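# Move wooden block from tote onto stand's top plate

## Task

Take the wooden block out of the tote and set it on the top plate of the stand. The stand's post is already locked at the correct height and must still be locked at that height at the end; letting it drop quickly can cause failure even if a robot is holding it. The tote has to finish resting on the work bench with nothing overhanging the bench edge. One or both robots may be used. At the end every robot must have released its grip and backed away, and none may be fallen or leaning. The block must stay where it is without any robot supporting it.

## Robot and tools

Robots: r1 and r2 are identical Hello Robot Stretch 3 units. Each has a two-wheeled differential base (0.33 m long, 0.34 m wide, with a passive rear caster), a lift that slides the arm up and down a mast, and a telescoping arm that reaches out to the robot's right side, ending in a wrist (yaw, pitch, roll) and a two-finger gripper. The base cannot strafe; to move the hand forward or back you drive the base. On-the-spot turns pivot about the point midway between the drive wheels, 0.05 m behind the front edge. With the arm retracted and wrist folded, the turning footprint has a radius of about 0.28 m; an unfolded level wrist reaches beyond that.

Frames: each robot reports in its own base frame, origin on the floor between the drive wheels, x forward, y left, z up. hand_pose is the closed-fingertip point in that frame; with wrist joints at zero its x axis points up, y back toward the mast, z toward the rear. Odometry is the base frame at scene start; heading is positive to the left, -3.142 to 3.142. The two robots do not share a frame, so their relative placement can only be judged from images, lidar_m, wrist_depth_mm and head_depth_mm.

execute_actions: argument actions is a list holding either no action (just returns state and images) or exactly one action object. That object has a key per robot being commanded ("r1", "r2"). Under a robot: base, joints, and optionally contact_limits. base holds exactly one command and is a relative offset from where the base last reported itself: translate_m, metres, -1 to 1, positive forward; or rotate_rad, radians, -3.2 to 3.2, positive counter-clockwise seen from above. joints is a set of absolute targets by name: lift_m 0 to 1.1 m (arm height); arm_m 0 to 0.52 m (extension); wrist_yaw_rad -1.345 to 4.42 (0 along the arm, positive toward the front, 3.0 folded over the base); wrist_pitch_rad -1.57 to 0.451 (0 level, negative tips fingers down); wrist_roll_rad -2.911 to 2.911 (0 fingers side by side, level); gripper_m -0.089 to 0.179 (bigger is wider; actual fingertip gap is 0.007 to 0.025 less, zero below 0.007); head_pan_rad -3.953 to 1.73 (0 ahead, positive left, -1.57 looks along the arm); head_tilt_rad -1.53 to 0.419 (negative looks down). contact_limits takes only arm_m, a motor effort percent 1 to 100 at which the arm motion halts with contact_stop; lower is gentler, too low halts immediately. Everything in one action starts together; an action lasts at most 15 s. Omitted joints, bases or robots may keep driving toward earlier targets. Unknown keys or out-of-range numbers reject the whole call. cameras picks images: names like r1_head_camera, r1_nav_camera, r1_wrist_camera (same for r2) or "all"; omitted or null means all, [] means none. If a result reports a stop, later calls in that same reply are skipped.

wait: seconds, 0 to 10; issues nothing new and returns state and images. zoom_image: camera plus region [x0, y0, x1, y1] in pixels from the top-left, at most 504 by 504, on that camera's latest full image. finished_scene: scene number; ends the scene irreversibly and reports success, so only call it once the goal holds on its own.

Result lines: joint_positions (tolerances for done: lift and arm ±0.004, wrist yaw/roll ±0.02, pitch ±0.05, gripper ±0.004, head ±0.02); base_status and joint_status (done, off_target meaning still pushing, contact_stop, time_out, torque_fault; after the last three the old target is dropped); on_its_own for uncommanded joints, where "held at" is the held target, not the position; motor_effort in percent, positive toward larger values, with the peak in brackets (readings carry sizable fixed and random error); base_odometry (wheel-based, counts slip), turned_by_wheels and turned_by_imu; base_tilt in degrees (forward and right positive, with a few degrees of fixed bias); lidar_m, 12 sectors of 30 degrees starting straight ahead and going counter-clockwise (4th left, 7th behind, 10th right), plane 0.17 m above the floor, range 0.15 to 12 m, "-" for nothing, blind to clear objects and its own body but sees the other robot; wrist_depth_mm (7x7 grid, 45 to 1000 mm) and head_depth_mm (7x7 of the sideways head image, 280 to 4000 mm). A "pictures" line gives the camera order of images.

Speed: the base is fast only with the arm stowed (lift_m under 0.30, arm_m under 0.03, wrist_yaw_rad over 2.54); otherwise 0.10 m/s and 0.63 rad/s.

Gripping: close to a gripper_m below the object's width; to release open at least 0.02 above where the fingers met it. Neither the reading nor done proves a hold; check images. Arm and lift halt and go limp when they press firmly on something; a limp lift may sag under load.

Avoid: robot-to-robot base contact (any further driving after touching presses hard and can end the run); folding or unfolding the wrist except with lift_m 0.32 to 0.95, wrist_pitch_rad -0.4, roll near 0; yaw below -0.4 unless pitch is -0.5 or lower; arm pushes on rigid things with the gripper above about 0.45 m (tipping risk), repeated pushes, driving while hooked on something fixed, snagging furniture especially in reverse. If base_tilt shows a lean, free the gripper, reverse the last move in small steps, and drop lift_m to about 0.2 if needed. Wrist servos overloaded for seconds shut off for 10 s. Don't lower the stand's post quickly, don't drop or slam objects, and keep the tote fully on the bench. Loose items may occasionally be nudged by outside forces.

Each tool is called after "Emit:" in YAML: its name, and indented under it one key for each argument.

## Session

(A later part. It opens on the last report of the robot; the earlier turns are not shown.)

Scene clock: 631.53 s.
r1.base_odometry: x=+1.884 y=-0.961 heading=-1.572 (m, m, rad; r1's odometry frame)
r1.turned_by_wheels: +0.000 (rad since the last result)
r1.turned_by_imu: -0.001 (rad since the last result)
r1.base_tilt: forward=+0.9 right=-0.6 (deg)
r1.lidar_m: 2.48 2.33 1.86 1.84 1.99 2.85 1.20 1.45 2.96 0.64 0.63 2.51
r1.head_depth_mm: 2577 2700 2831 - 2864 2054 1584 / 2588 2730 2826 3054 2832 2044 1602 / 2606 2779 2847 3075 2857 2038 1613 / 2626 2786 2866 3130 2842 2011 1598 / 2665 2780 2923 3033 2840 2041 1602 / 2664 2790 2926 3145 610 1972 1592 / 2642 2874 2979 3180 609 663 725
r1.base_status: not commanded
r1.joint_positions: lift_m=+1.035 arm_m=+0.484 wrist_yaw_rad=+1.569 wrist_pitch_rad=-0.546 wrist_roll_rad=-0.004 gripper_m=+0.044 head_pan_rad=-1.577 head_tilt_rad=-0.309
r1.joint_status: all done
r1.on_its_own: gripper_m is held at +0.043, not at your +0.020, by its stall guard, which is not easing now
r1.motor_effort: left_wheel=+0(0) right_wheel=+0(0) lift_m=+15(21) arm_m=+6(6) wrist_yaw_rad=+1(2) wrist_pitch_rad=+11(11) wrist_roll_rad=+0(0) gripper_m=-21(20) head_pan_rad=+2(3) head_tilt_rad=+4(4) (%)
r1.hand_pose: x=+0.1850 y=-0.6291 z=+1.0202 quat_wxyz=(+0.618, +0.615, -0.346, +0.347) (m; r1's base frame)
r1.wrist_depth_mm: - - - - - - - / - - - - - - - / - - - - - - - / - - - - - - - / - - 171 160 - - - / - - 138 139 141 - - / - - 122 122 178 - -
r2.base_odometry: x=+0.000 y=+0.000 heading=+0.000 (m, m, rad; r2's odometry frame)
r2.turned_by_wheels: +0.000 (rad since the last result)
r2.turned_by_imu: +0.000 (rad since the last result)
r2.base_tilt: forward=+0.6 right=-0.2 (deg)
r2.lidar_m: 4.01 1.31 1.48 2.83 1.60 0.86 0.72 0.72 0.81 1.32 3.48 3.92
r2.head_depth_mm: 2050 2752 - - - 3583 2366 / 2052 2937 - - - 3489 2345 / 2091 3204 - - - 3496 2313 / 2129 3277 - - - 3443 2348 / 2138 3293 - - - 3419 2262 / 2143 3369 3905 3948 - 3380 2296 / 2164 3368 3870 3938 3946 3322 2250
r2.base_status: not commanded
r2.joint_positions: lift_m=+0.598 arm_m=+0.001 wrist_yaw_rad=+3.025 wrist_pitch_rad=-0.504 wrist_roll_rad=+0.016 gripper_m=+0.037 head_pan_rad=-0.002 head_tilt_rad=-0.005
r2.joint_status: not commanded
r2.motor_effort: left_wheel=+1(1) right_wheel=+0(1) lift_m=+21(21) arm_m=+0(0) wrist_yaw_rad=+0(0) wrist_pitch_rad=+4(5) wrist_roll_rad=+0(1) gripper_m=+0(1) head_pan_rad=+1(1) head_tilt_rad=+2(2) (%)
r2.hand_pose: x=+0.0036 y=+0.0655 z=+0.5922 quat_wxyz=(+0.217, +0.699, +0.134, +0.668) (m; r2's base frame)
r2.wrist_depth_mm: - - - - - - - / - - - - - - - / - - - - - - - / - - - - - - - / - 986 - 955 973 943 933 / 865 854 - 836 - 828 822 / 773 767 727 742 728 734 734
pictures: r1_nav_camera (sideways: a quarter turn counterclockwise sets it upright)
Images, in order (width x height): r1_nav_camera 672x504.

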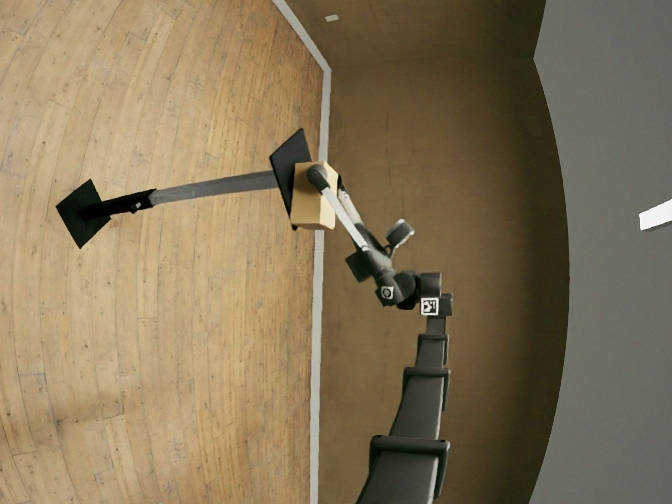

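Emit:
execute_actions:
  actions:
    - {"r1":{"base":{"translate_m":0.03}}}
  cameras: []

Emit:
execute_actions:
  actions:
    - {"r1":{"joints":{"lift_m":1.02}}}
  cameras: []

Scene clock: 638.73 s.
r1.base_odometry: x=+1.884 y=-0.991 heading=-1.572 (m, m, rad; r1's odometry frame)
r1.turned_by_wheels: +0.000 (rad since the last result)
r1.turned_by_imu: -0.001 (rad since the last result)
r1.base_tilt: forward=+0.7 right=-0.5 (deg)
r1.lidar_m: 2.45 2.32 1.85 1.84 1.99 2.87 1.23 1.48 2.97 0.62 0.62 2.48
r1.head_depth_mm: 2560 2712 2773 - 2852 2041 1595 / 2603 2752 2869 3091 2819 2044 1588 / 2621 2728 2858 3019 2861 2036 1587 / 2643 2783 2912 3204 2877 2058 1591 / 2671 2812 2948 3037 2841 2053 1602 / 2707 2809 2951 3182 608 1897 1561 / 2683 2867 3041 3147 613 657 1555
r1.base_status: done
r1.joint_positions: lift_m=+1.035 arm_m=+0.484 wrist_yaw_rad=+1.569 wrist_pitch_rad=-0.546 wrist_roll_rad=-0.004 gripper_m=+0.044 head_pan_rad=-1.577 head_tilt_rad=-0.309
r1.joint_status: not commanded
r1.on_its_own: gripper_m is held at +0.043, not at your +0.020, by its stall guard, which is not easing now
r1.motor_effort: left_wheel=+0(3) right_wheel=+0(5) lift_m=+15(15) arm_m=+6(6) wrist_yaw_rad=+1(1) wrist_pitch_rad=+11(10) wrist_roll_rad=+0(0) gripper_m=-20(21) head_pan_rad=+2(2) head_tilt_rad=+5(4) (%)
r1.hand_pose: x=+0.1850 y=-0.6291 z=+1.0202 quat_wxyz=(+0.618, +0.615, -0.346, +0.347) (m; r1's base frame)
r1.wrist_depth_mm: - - - - - - - / - - - - - - - / - - - - - - - / - - - - - - - / - - 171 161 - - - / - - 139 139 141 - - / - 183 122 123 178 - -
r2.base_odometry: x=+0.000 y=+0.000 heading=+0.000 (m, m, rad; r2's odometry frame)
r2.turned_by_wheels: +0.000 (rad since the last result)
r2.turned_by_imu: -0.001 (rad since the last result)
r2.base_tilt: forward=+0.5 right=-0.4 (deg)
r2.lidar_m: 3.99 1.32 1.48 2.86 1.60 0.86 0.72 0.72 0.81 1.32 3.48 3.95
r2.head_depth_mm: 2054 2761 - - - 3508 2387 / 2078 2946 - - - 3446 2370 / 2081 3272 - - - 3437 2341 / 2117 3237 - - - 3487 2281 / 2131 3287 - - - 3409 2286 / 2140 3365 3951 3903 - 3309 2295 / 2174 3334 3784 - 3873 3305 2237
r2.base_status: not commanded
r2.joint_positions: lift_m=+0.598 arm_m=+0.001 wrist_yaw_rad=+3.025 wrist_pitch_rad=-0.504 wrist_roll_rad=+0.016 gripper_m=+0.037 head_pan_rad=-0.002 head_tilt_rad=-0.005
r2.joint_status: not commanded
r2.motor_effort: left_wheel=+1(1) right_wheel=-1(1) lift_m=+21(21) arm_m=+0(1) wrist_yaw_rad=+1(0) wrist_pitch_rad=+5(5) wrist_roll_rad=+1(1) gripper_m=+0(1) head_pan_rad=+0(1) head_tilt_rad=+1(2) (%)
r2.hand_pose: x=+0.0036 y=+0.0655 z=+0.5922 quat_wxyz=(+0.217, +0.699, +0.134, +0.668) (m; r2's base frame)
r2.wrist_depth_mm: - - - - - - - / - - - - - - - / - - - - - - - / - - - - - - - / - - - 958 985 964 942 / 878 855 - 841 - 839 841 / 782 776 746 752 729 731 712
pictures: none
No camera images: the call's "cameras" was empty. Leave "cameras" out to get every camera's image.

Scene clock: 639.57 s.
r1.base_odometry: x=+1.884 y=-0.991 heading=-1.572 (m, m, rad; r1's odometry frame)
r1.turned_by_wheels: +0.000 (rad since the last result)
r1.turned_by_imu: +0.000 (rad since the last result)
r1.base_tilt: forward=+0.8 right=-0.5 (deg)
r1.lidar_m: 2.45 2.32 1.85 1.84 1.99 2.87 1.23 1.48 2.97 0.62 0.62 2.48
r1.head_depth_mm: 2568 2741 2867 - 2700 2044 1613 / 2585 2737 2894 3153 2825 2047 1597 / 2581 2769 2876 3071 2811 2036 1600 / 2626 2752 2903 - 2818 2067 1606 / 2637 2753 2989 3073 2782 2069 1592 / 2672 2777 2990 3145 628 1909 1540 / 2707 2838 2939 3200 611 654 1540
r1.base_status: not commanded
r1.joint_positions: lift_m=+1.020 arm_m=+0.484 wrist_yaw_rad=+1.569 wrist_pitch_rad=-0.507 wrist_roll_rad=-0.001 gripper_m=+0.044 head_pan_rad=-1.577 head_tilt_rad=-0.309
r1.joint_status: all done
r1.on_its_own: gripper_m is held at +0.043, not at your +0.020, by its stall guard, which is not easing now
r1.motor_effort: left_wheel=-2(2) right_wheel=+3(4) lift_m=+11(14) arm_m=+6(6) wrist_yaw_rad=+1(1) wrist_pitch_rad=-5(11) wrist_roll_rad=-2(2) gripper_m=-20(20) head_pan_rad=+3(2) head_tilt_rad=+5(5) (%)
r1.hand_pose: x=+0.1909 y=-0.6291 z=+1.0136 quat_wxyz=(+0.610, +0.609, -0.358, +0.358) (m; r1's base frame)
r1.wrist_depth_mm: - - - - - - - / - - - - - - - / - - - - - - - / - - - - - - - / - - - 162 - - - / - - 138 138 140 - - / - 178 120 120 126 - -
r2.base_odometry: x=+0.000 y=+0.000 heading=+0.000 (m, m, rad; r2's odometry frame)
r2.turned_by_wheels: +0.000 (rad since the last result)
r2.turned_by_imu: +0.000 (rad since the last result)
r2.base_tilt: forward=+0.6 right=-0.3 (deg)
r2.lidar_m: 4.02 1.32 1.48 2.87 1.60 0.86 0.72 0.72 0.81 1.32 3.49 3.93
r2.head_depth_mm: 2033 2765 - - - 3595 2366 / 2060 2909 - - - 3542 2357 / 2071 3198 - - - 3452 2338 / 2109 3259 - - - 3433 2319 / 2126 3309 - - - 3360 2276 / 2146 3342 3871 4000 - 3340 2277 / 2178 3328 3898 3871 3892 3320 2255
r2.base_status: not commanded
r2.joint_positions: lift_m=+0.598 arm_m=+0.001 wrist_yaw_rad=+3.025 wrist_pitch_rad=-0.504 wrist_roll_rad=+0.016 gripper_m=+0.037 head_pan_rad=-0.002 head_tilt_rad=-0.005
r2.joint_status: not commanded
r2.motor_effort: left_wheel=+1(1) right_wheel=-1(1) lift_m=+21(21) arm_m=-1(1) wrist_yaw_rad=+0(1) wrist_pitch_rad=+5(5) wrist_roll_rad=+0(1) gripper_m=-1(0) head_pan_rad=+0(1) head_tilt_rad=+2(2) (%)
r2.hand_pose: x=+0.0036 y=+0.0655 z=+0.5922 quat_wxyz=(+0.217, +0.699, +0.134, +0.668) (m; r2's base frame)
r2.wrist_depth_mm: - - - - - - - / - - - - - - - / - - - - - - - / - - - - - - - / 999 984 - 994 994 943 937 / 884 813 - 849 - 837 798 / 775 767 723 746 752 717 713
pictures: none
No camera images: the call's "cameras" was empty. Leave "cameras" out to get every camera's image.

Contact. Release and back away.

Emit:
execute_actions:
  actions:
    - {"r1":{"joints":{"gripper_m":0.15}}}
  cameras: []

Emit:
execute_actions:
  actions:
    - {"r1":{"joints":{"lift_m":1.1}}}
  cameras: ["r1_nav_camera"]

Scene clock: 644.20 s.
r1.base_odometry: x=+1.884 y=-0.991 heading=-1.572 (m, m, rad; r1's odometry frame)
r1.turned_by_wheels: +0.000 (rad since the last result)
r1.turned_by_imu: -0.001 (rad since the last result)
r1.base_tilt: forward=+0.8 right=-0.4 (deg)
r1.lidar_m: 2.45 2.32 1.86 1.84 1.99 2.87 1.23 1.48 2.97 0.62 0.62 2.48
r1.head_depth_mm: 2598 2703 2860 - 2655 2049 1583 / 2625 2751 2827 3138 2838 2059 1590 / 2612 2730 2854 3083 2799 2041 1606 / 2669 2776 2889 - 2852 2042 1601 / 2654 2805 2970 3024 2706 2047 1600 / 2659 2803 3014 3183 634 1888 1549 / 2686 2832 2968 3167 648 658 1554
r1.base_status: not commanded
r1.joint_positions: lift_m=+1.020 arm_m=+0.484 wrist_yaw_rad=+1.569 wrist_pitch_rad=-0.529 wrist_roll_rad=-0.001 gripper_m=+0.150 head_pan_rad=-1.577 head_tilt_rad=-0.309
r1.joint_status: all done
r1.motor_effort: left_wheel=-1(2) right_wheel=+0(3) lift_m=+14(14) arm_m=+6(5) wrist_yaw_rad=+1(0) wrist_pitch_rad=+4(5) wrist_roll_rad=-1(2) gripper_m=-1(81) head_pan_rad=+3(2) head_tilt_rad=+4(4) (%)
r1.hand_pose: x=+0.1877 y=-0.6291 z=+1.0088 quat_wxyz=(+0.614, +0.613, -0.352, +0.352) (m; r1's base frame)
r1.wrist_depth_mm: - - - - - - - / - - - - - - - / - - - - - - - / - - - - - - - / - - - 154 - - - / - - 136 132 189 - - / - 175 115 115 121 - -
r2.base_odometry: x=+0.000 y=+0.000 heading=+0.000 (m, m, rad; r2's odometry frame)
r2.turned_by_wheels: +0.000 (rad since the last result)
r2.turned_by_imu: +0.000 (rad since the last result)
r2.base_tilt: forward=+0.6 right=-0.3 (deg)
r2.lidar_m: 3.99 1.32 1.48 2.86 1.60 0.86 0.72 0.72 0.81 1.32 3.47 3.91
r2.head_depth_mm: 2044 2717 - - - 3582 2407 / 2079 2974 - - - 3521 2344 / 2077 3218 - - - 3473 2309 / 2116 3238 - - - 3450 2326 / 2133 3302 - - - 3357 2301 / 2149 3280 3991 3977 3961 3325 2265 / 2183 3351 3858 3915 3859 3303 2254
r2.base_status: not commanded
r2.joint_positions: lift_m=+0.598 arm_m=+0.001 wrist_yaw_rad=+3.025 wrist_pitch_rad=-0.504 wrist_roll_rad=+0.016 gripper_m=+0.037 head_pan_rad=-0.002 head_tilt_rad=-0.005
r2.joint_status: not commanded
r2.motor_effort: left_wheel=+0(1) right_wheel=-1(1) lift_m=+21(21) arm_m=+0(0) wrist_yaw_rad=+1(1) wrist_pitch_rad=+4(4) wrist_roll_rad=+1(1) gripper_m=-1(0) head_pan_rad=+0(1) head_tilt_rad=+2(2) (%)
r2.hand_pose: x=+0.0036 y=+0.0655 z=+0.5922 quat_wxyz=(+0.217, +0.699, +0.134, +0.668) (m; r2's base frame)
r2.wrist_depth_mm: - - - - - - - / - - - - - - - / - - - - - - - / - - - - - - - / - 993 - - 981 953 920 / 857 850 - 842 - 804 802 / 758 754 740 731 752 721 726
pictures: none
No camera images: the call's "cameras" was empty. Leave "cameras" out to get every camera's image.

Scene clock: 645.77 s.
r1.base_odometry: x=+1.884 y=-0.991 heading=-1.572 (m, m, rad; r1's odometry frame)
r1.turned_by_wheels: +0.000 (rad since the last result)
r1.turned_by_imu: +0.000 (rad since the last result)
r1.base_tilt: forward=+0.8 right=-0.5 (deg)
r1.lidar_m: 2.45 2.32 1.85 1.84 1.99 2.88 1.23 1.48 2.96 0.62 0.62 2.47
r1.head_depth_mm: 2578 2686 2858 2976 2837 2021 1596 / 2593 2655 2908 3007 2841 2050 1604 / 2591 2744 2902 3100 2885 2044 1605 / 2619 2740 - 3177 2818 2039 1595 / 2668 2792 2966 3179 2856 2039 1589 / 2658 2799 2923 3202 648 1914 1557 / 2664 2822 2978 3160 613 660 1557
r1.base_status: not commanded
r1.joint_positions: lift_m=+1.100 arm_m=+0.484 wrist_yaw_rad=+1.569 wrist_pitch_rad=-0.530 wrist_roll_rad=-0.001 gripper_m=+0.150 head_pan_rad=-1.577 head_tilt_rad=-0.309
r1.joint_status: all done
r1.motor_effort: left_wheel=-1(1) right_wheel=+0(0) lift_m=+22(24) arm_m=+6(6) wrist_yaw_rad=+1(1) wrist_pitch_rad=+4(4) wrist_roll_rad=-1(1) gripper_m=+0(0) head_pan_rad=+1(3) head_tilt_rad=+4(4) (%)
r1.hand_pose: x=+0.1876 y=-0.6291 z=+1.0882 quat_wxyz=(+0.614, +0.613, -0.351, +0.351) (m; r1's base frame)
r1.wrist_depth_mm: - - - - - - - / - - - - - - - / - - - - - - - / - - - - - - - / - - - - - - - / - - - 300 - - - / - - 254 195 - - -
r2.base_odometry: x=+0.000 y=+0.000 heading=+0.000 (m, m, rad; r2's odometry frame)
r2.turned_by_wheels: +0.000 (rad since the last result)
r2.turned_by_imu: +0.000 (rad since the last result)
r2.base_tilt: forward=+0.5 right=-0.2 (deg)
r2.lidar_m: 4.02 1.32 1.48 2.87 1.60 0.86 0.72 0.72 0.81 1.32 3.49 3.91
r2.head_depth_mm: 2054 2758 - - - 3547 2382 / 2082 2950 - - - 3555 2337 / 2070 3148 - - - 3496 2316 / 2131 3260 - - - 3400 2319 / 2133 3291 - - - 3375 2288 / 2144 3302 3979 3954 3972 3312 2255 / 2152 3380 3894 3837 3876 3313 2249
r2.base_status: not commanded
r2.joint_positions: lift_m=+0.598 arm_m=+0.001 wrist_yaw_rad=+3.025 wrist_pitch_rad=-0.504 wrist_roll_rad=+0.016 gripper_m=+0.037 head_pan_rad=-0.002 head_tilt_rad=-0.005
r2.joint_status: not commanded
r2.motor_effort: left_wheel=+1(0) right_wheel=-1(1) lift_m=+21(21) arm_m=+1(0) wrist_yaw_rad=+1(0) wrist_pitch_rad=+4(4) wrist_roll_rad=+0(0) gripper_m=-1(0) head_pan_rad=+1(1) head_tilt_rad=+2(2) (%)
r2.hand_pose: x=+0.0036 y=+0.0655 z=+0.5922 quat_wxyz=(+0.217, +0.699, +0.134, +0.668) (m; r2's base frame)
r2.wrist_depth_mm: - - - - - - - / - - - - - - - / - - - - - - - / - - - - - - - / - 999 - 960 964 957 943 / 860 838 - 830 - 824 801 / 767 757 739 753 731 742 721
pictures: r1_nav_camera (sideways: a quarter turn counterclockwise sets it upright)
Images, in order (width x height): r1_nav_camera 672x504.

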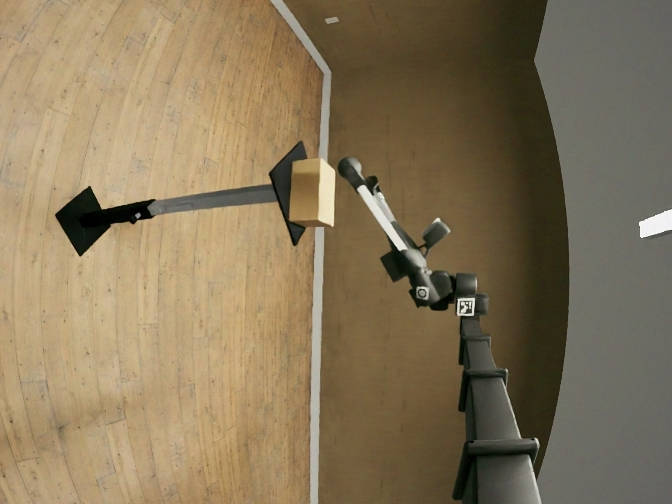

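On the plate. Back straight away, then retract.

Emit:
execute_actions:
  actions:
    - {"r1":{"base":{"translate_m":-0.25}}}
  cameras: []

Emit:
execute_actions:
  actions:
    - {"r1":{"joints":{"arm_m":0.0,"lift_m":0.6}}}
  cameras: ["r1_nav_camera"]

Scene clock: 654.77 s.
r1.base_odometry: x=+1.884 y=-0.741 heading=-1.572 (m, m, rad; r1's odometry frame)
r1.turned_by_wheels: +0.000 (rad since the last result)
r1.turned_by_imu: -0.001 (rad since the last result)
r1.base_tilt: forward=+0.7 right=-0.5 (deg)
r1.lidar_m: 2.70 2.37 1.89 1.87 2.03 2.66 0.97 1.26 2.94 2.91 0.73 2.73
r1.head_depth_mm: 2549 2623 2874 3034 2886 2041 1596 / 2607 2662 2899 2978 2843 2042 1591 / 2626 2689 2884 2996 2845 2044 1594 / 2604 2723 - 3021 2839 2040 1613 / 2634 2738 2872 3122 2863 2022 1582 / 2659 2784 2944 3137 2824 2039 1618 / 2625 2799 2974 3079 2867 2049 1604
r1.base_status: done
r1.joint_positions: lift_m=+1.100 arm_m=+0.484 wrist_yaw_rad=+1.569 wrist_pitch_rad=-0.530 wrist_roll_rad=-0.001 gripper_m=+0.150 head_pan_rad=-1.577 head_tilt_rad=-0.309
r1.joint_status: not commanded
r1.motor_effort: left_wheel=+0(5) right_wheel=+0(5) lift_m=+22(22) arm_m=+6(6) wrist_yaw_rad=+1(1) wrist_pitch_rad=+4(4) wrist_roll_rad=-1(1) gripper_m=-2(0) head_pan_rad=+2(2) head_tilt_rad=+4(5) (%)
r1.hand_pose: x=+0.1876 y=-0.6291 z=+1.0882 quat_wxyz=(+0.614, +0.613, -0.351, +0.351) (m; r1's base frame)
r1.wrist_depth_mm: - - - - - - - / - - - - - - - / - - - 412 - - - / - - - 340 - - - / - - - 464 - - - / - - - - - - - / - - - - - - -
r2.base_odometry: x=+0.000 y=+0.000 heading=+0.000 (m, m, rad; r2's odometry frame)
r2.turned_by_wheels: +0.000 (rad since the last result)
r2.turned_by_imu: -0.001 (rad since the last result)
r2.base_tilt: forward=+0.5 right=-0.3 (deg)
r2.lidar_m: 4.00 1.31 1.48 2.65 1.60 0.86 0.72 0.72 0.81 1.32 3.48 3.92
r2.head_depth_mm: 2049 2721 - - - 3547 2368 / 2072 2967 - - - 3461 2359 / 2078 3169 - - - 3415 2317 / 2104 3195 - - - 3418 2295 / 2128 3275 - - - 3374 2311 / 2125 3321 3962 3879 3964 3317 2291 / 2170 3340 3842 3803 3952 3305 2238
r2.base_status: not commanded
r2.joint_positions: lift_m=+0.598 arm_m=+0.001 wrist_yaw_rad=+3.025 wrist_pitch_rad=-0.504 wrist_roll_rad=+0.016 gripper_m=+0.037 head_pan_rad=-0.002 head_tilt_rad=-0.005
r2.joint_status: not commanded
r2.motor_effort: left_wheel=+1(0) right_wheel=-1(0) lift_m=+21(21) arm_m=+0(0) wrist_yaw_rad=+1(1) wrist_pitch_rad=+4(5) wrist_roll_rad=+1(1) gripper_m=+0(1) head_pan_rad=-1(1) head_tilt_rad=+2(2) (%)
r2.hand_pose: x=+0.0036 y=+0.0655 z=+0.5922 quat_wxyz=(+0.217, +0.699, +0.134, +0.668) (m; r2's base frame)
r2.wrist_depth_mm: - - - - - - - / - - - - - - - / - - - - - - - / - - - - - - - / - 983 - 958 984 986 906 / 871 884 - 854 - 813 793 / 750 757 739 733 742 706 727
pictures: none
No camera images: the call's "cameras" was empty. Leave "cameras" out to get every camera's image.

Scene clock: 660.13 s.
r1.base_odometry: x=+1.884 y=-0.741 heading=-1.572 (m, m, rad; r1's odometry frame)
r1.turned_by_wheels: +0.000 (rad since the last result)
r1.turned_by_imu: -0.001 (rad since the last result)
r1.base_tilt: forward=+0.8 right=-0.5 (deg)
r1.lidar_m: 2.70 2.36 1.89 1.87 2.03 2.66 0.98 1.26 2.93 2.91 0.72 2.73
r1.head_depth_mm: 2554 2686 2797 2973 2852 2051 1604 / 2545 2701 2800 2975 2868 2051 1596 / 2599 2740 2873 3016 2795 2037 1595 / 2604 2665 2898 3059 2836 2048 1606 / 2606 2775 2905 3129 2849 2044 1598 / 2645 2794 2898 3114 2817 2041 1589 / 2656 2779 3007 3121 2860 2047 1596
r1.base_status: not commanded
r1.joint_positions: lift_m=+0.600 arm_m=+0.000 wrist_yaw_rad=+1.570 wrist_pitch_rad=-0.530 wrist_roll_rad=-0.001 gripper_m=+0.150 head_pan_rad=-1.577 head_tilt_rad=-0.309
r1.joint_status: all done
r1.motor_effort: left_wheel=+0(0) right_wheel=+0(0) lift_m=+14(20) arm_m=-5(7) wrist_yaw_rad=+0(1) wrist_pitch_rad=+4(4) wrist_roll_rad=-2(1) gripper_m=-1(1) head_pan_rad=+2(3) head_tilt_rad=+4(5) (%)
r1.hand_pose: x=+0.1875 y=-0.1457 z=+0.5885 quat_wxyz=(+0.614, +0.613, -0.351, +0.352) (m; r1's base frame)
r1.wrist_depth_mm: - - - - - - - / - - - - - - - / - - - - - - - / - - - - - - - / 919 960 916 959 932 - 901 / 808 808 801 814 808 - 775 / 697 686 698 697 713 683 696
r2.base_odometry: x=+0.000 y=+0.000 heading=+0.000 (m, m, rad; r2's odometry frame)
r2.turned_by_wheels: +0.000 (rad since the last result)
r2.turned_by_imu: -0.001 (rad since the last result)
r2.base_tilt: forward=+0.5 right=-0.2 (deg)
r2.lidar_m: 4.01 1.31 1.47 2.64 1.61 0.86 0.72 0.72 0.81 1.32 3.48 3.91
r2.head_depth_mm: 2064 2685 - - - 3562 2369 / 2062 2977 - - - 3469 2364 / 2094 3201 - - - 3472 2312 / 2122 3221 - - - 3432 2305 / 2148 3265 - - - 3366 2260 / 2132 3375 3995 3867 3989 3326 2265 / 2199 3414 3834 3943 3795 3280 2261
r2.base_status: not commanded
r2.joint_positions: lift_m=+0.598 arm_m=+0.001 wrist_yaw_rad=+3.025 wrist_pitch_rad=-0.504 wrist_roll_rad=+0.016 gripper_m=+0.037 head_pan_rad=-0.002 head_tilt_rad=-0.005
r2.joint_status: not commanded
r2.motor_effort: left_wheel=+1(1) right_wheel=-1(1) lift_m=+20(21) arm_m=+0(0) wrist_yaw_rad=+1(0) wrist_pitch_rad=+4(4) wrist_roll_rad=+1(1) gripper_m=-1(0) head_pan_rad=+1(0) head_tilt_rad=+2(2) (%)
r2.hand_pose: x=+0.0036 y=+0.0655 z=+0.5922 quat_wxyz=(+0.217, +0.699, +0.134, +0.668) (m; r2's base frame)
r2.wrist_depth_mm: - - - - - - - / - - - - - - - / - - - - - - - / - - - - - - - / 995 - - 960 964 955 956 / 852 830 - 839 - 837 812 / 765 736 721 734 737 730 710
pictures: r1_nav_camera (sideways: a quarter turn counterclockwise sets it upright)
Images, in order (width x height): r1_nav_camera 672x504.

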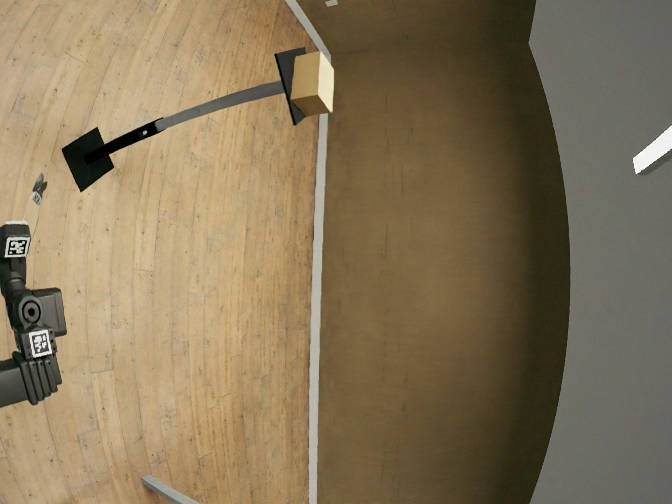

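Emit:
finished_scene:
  scene: 1

The scene is finished: the task was done.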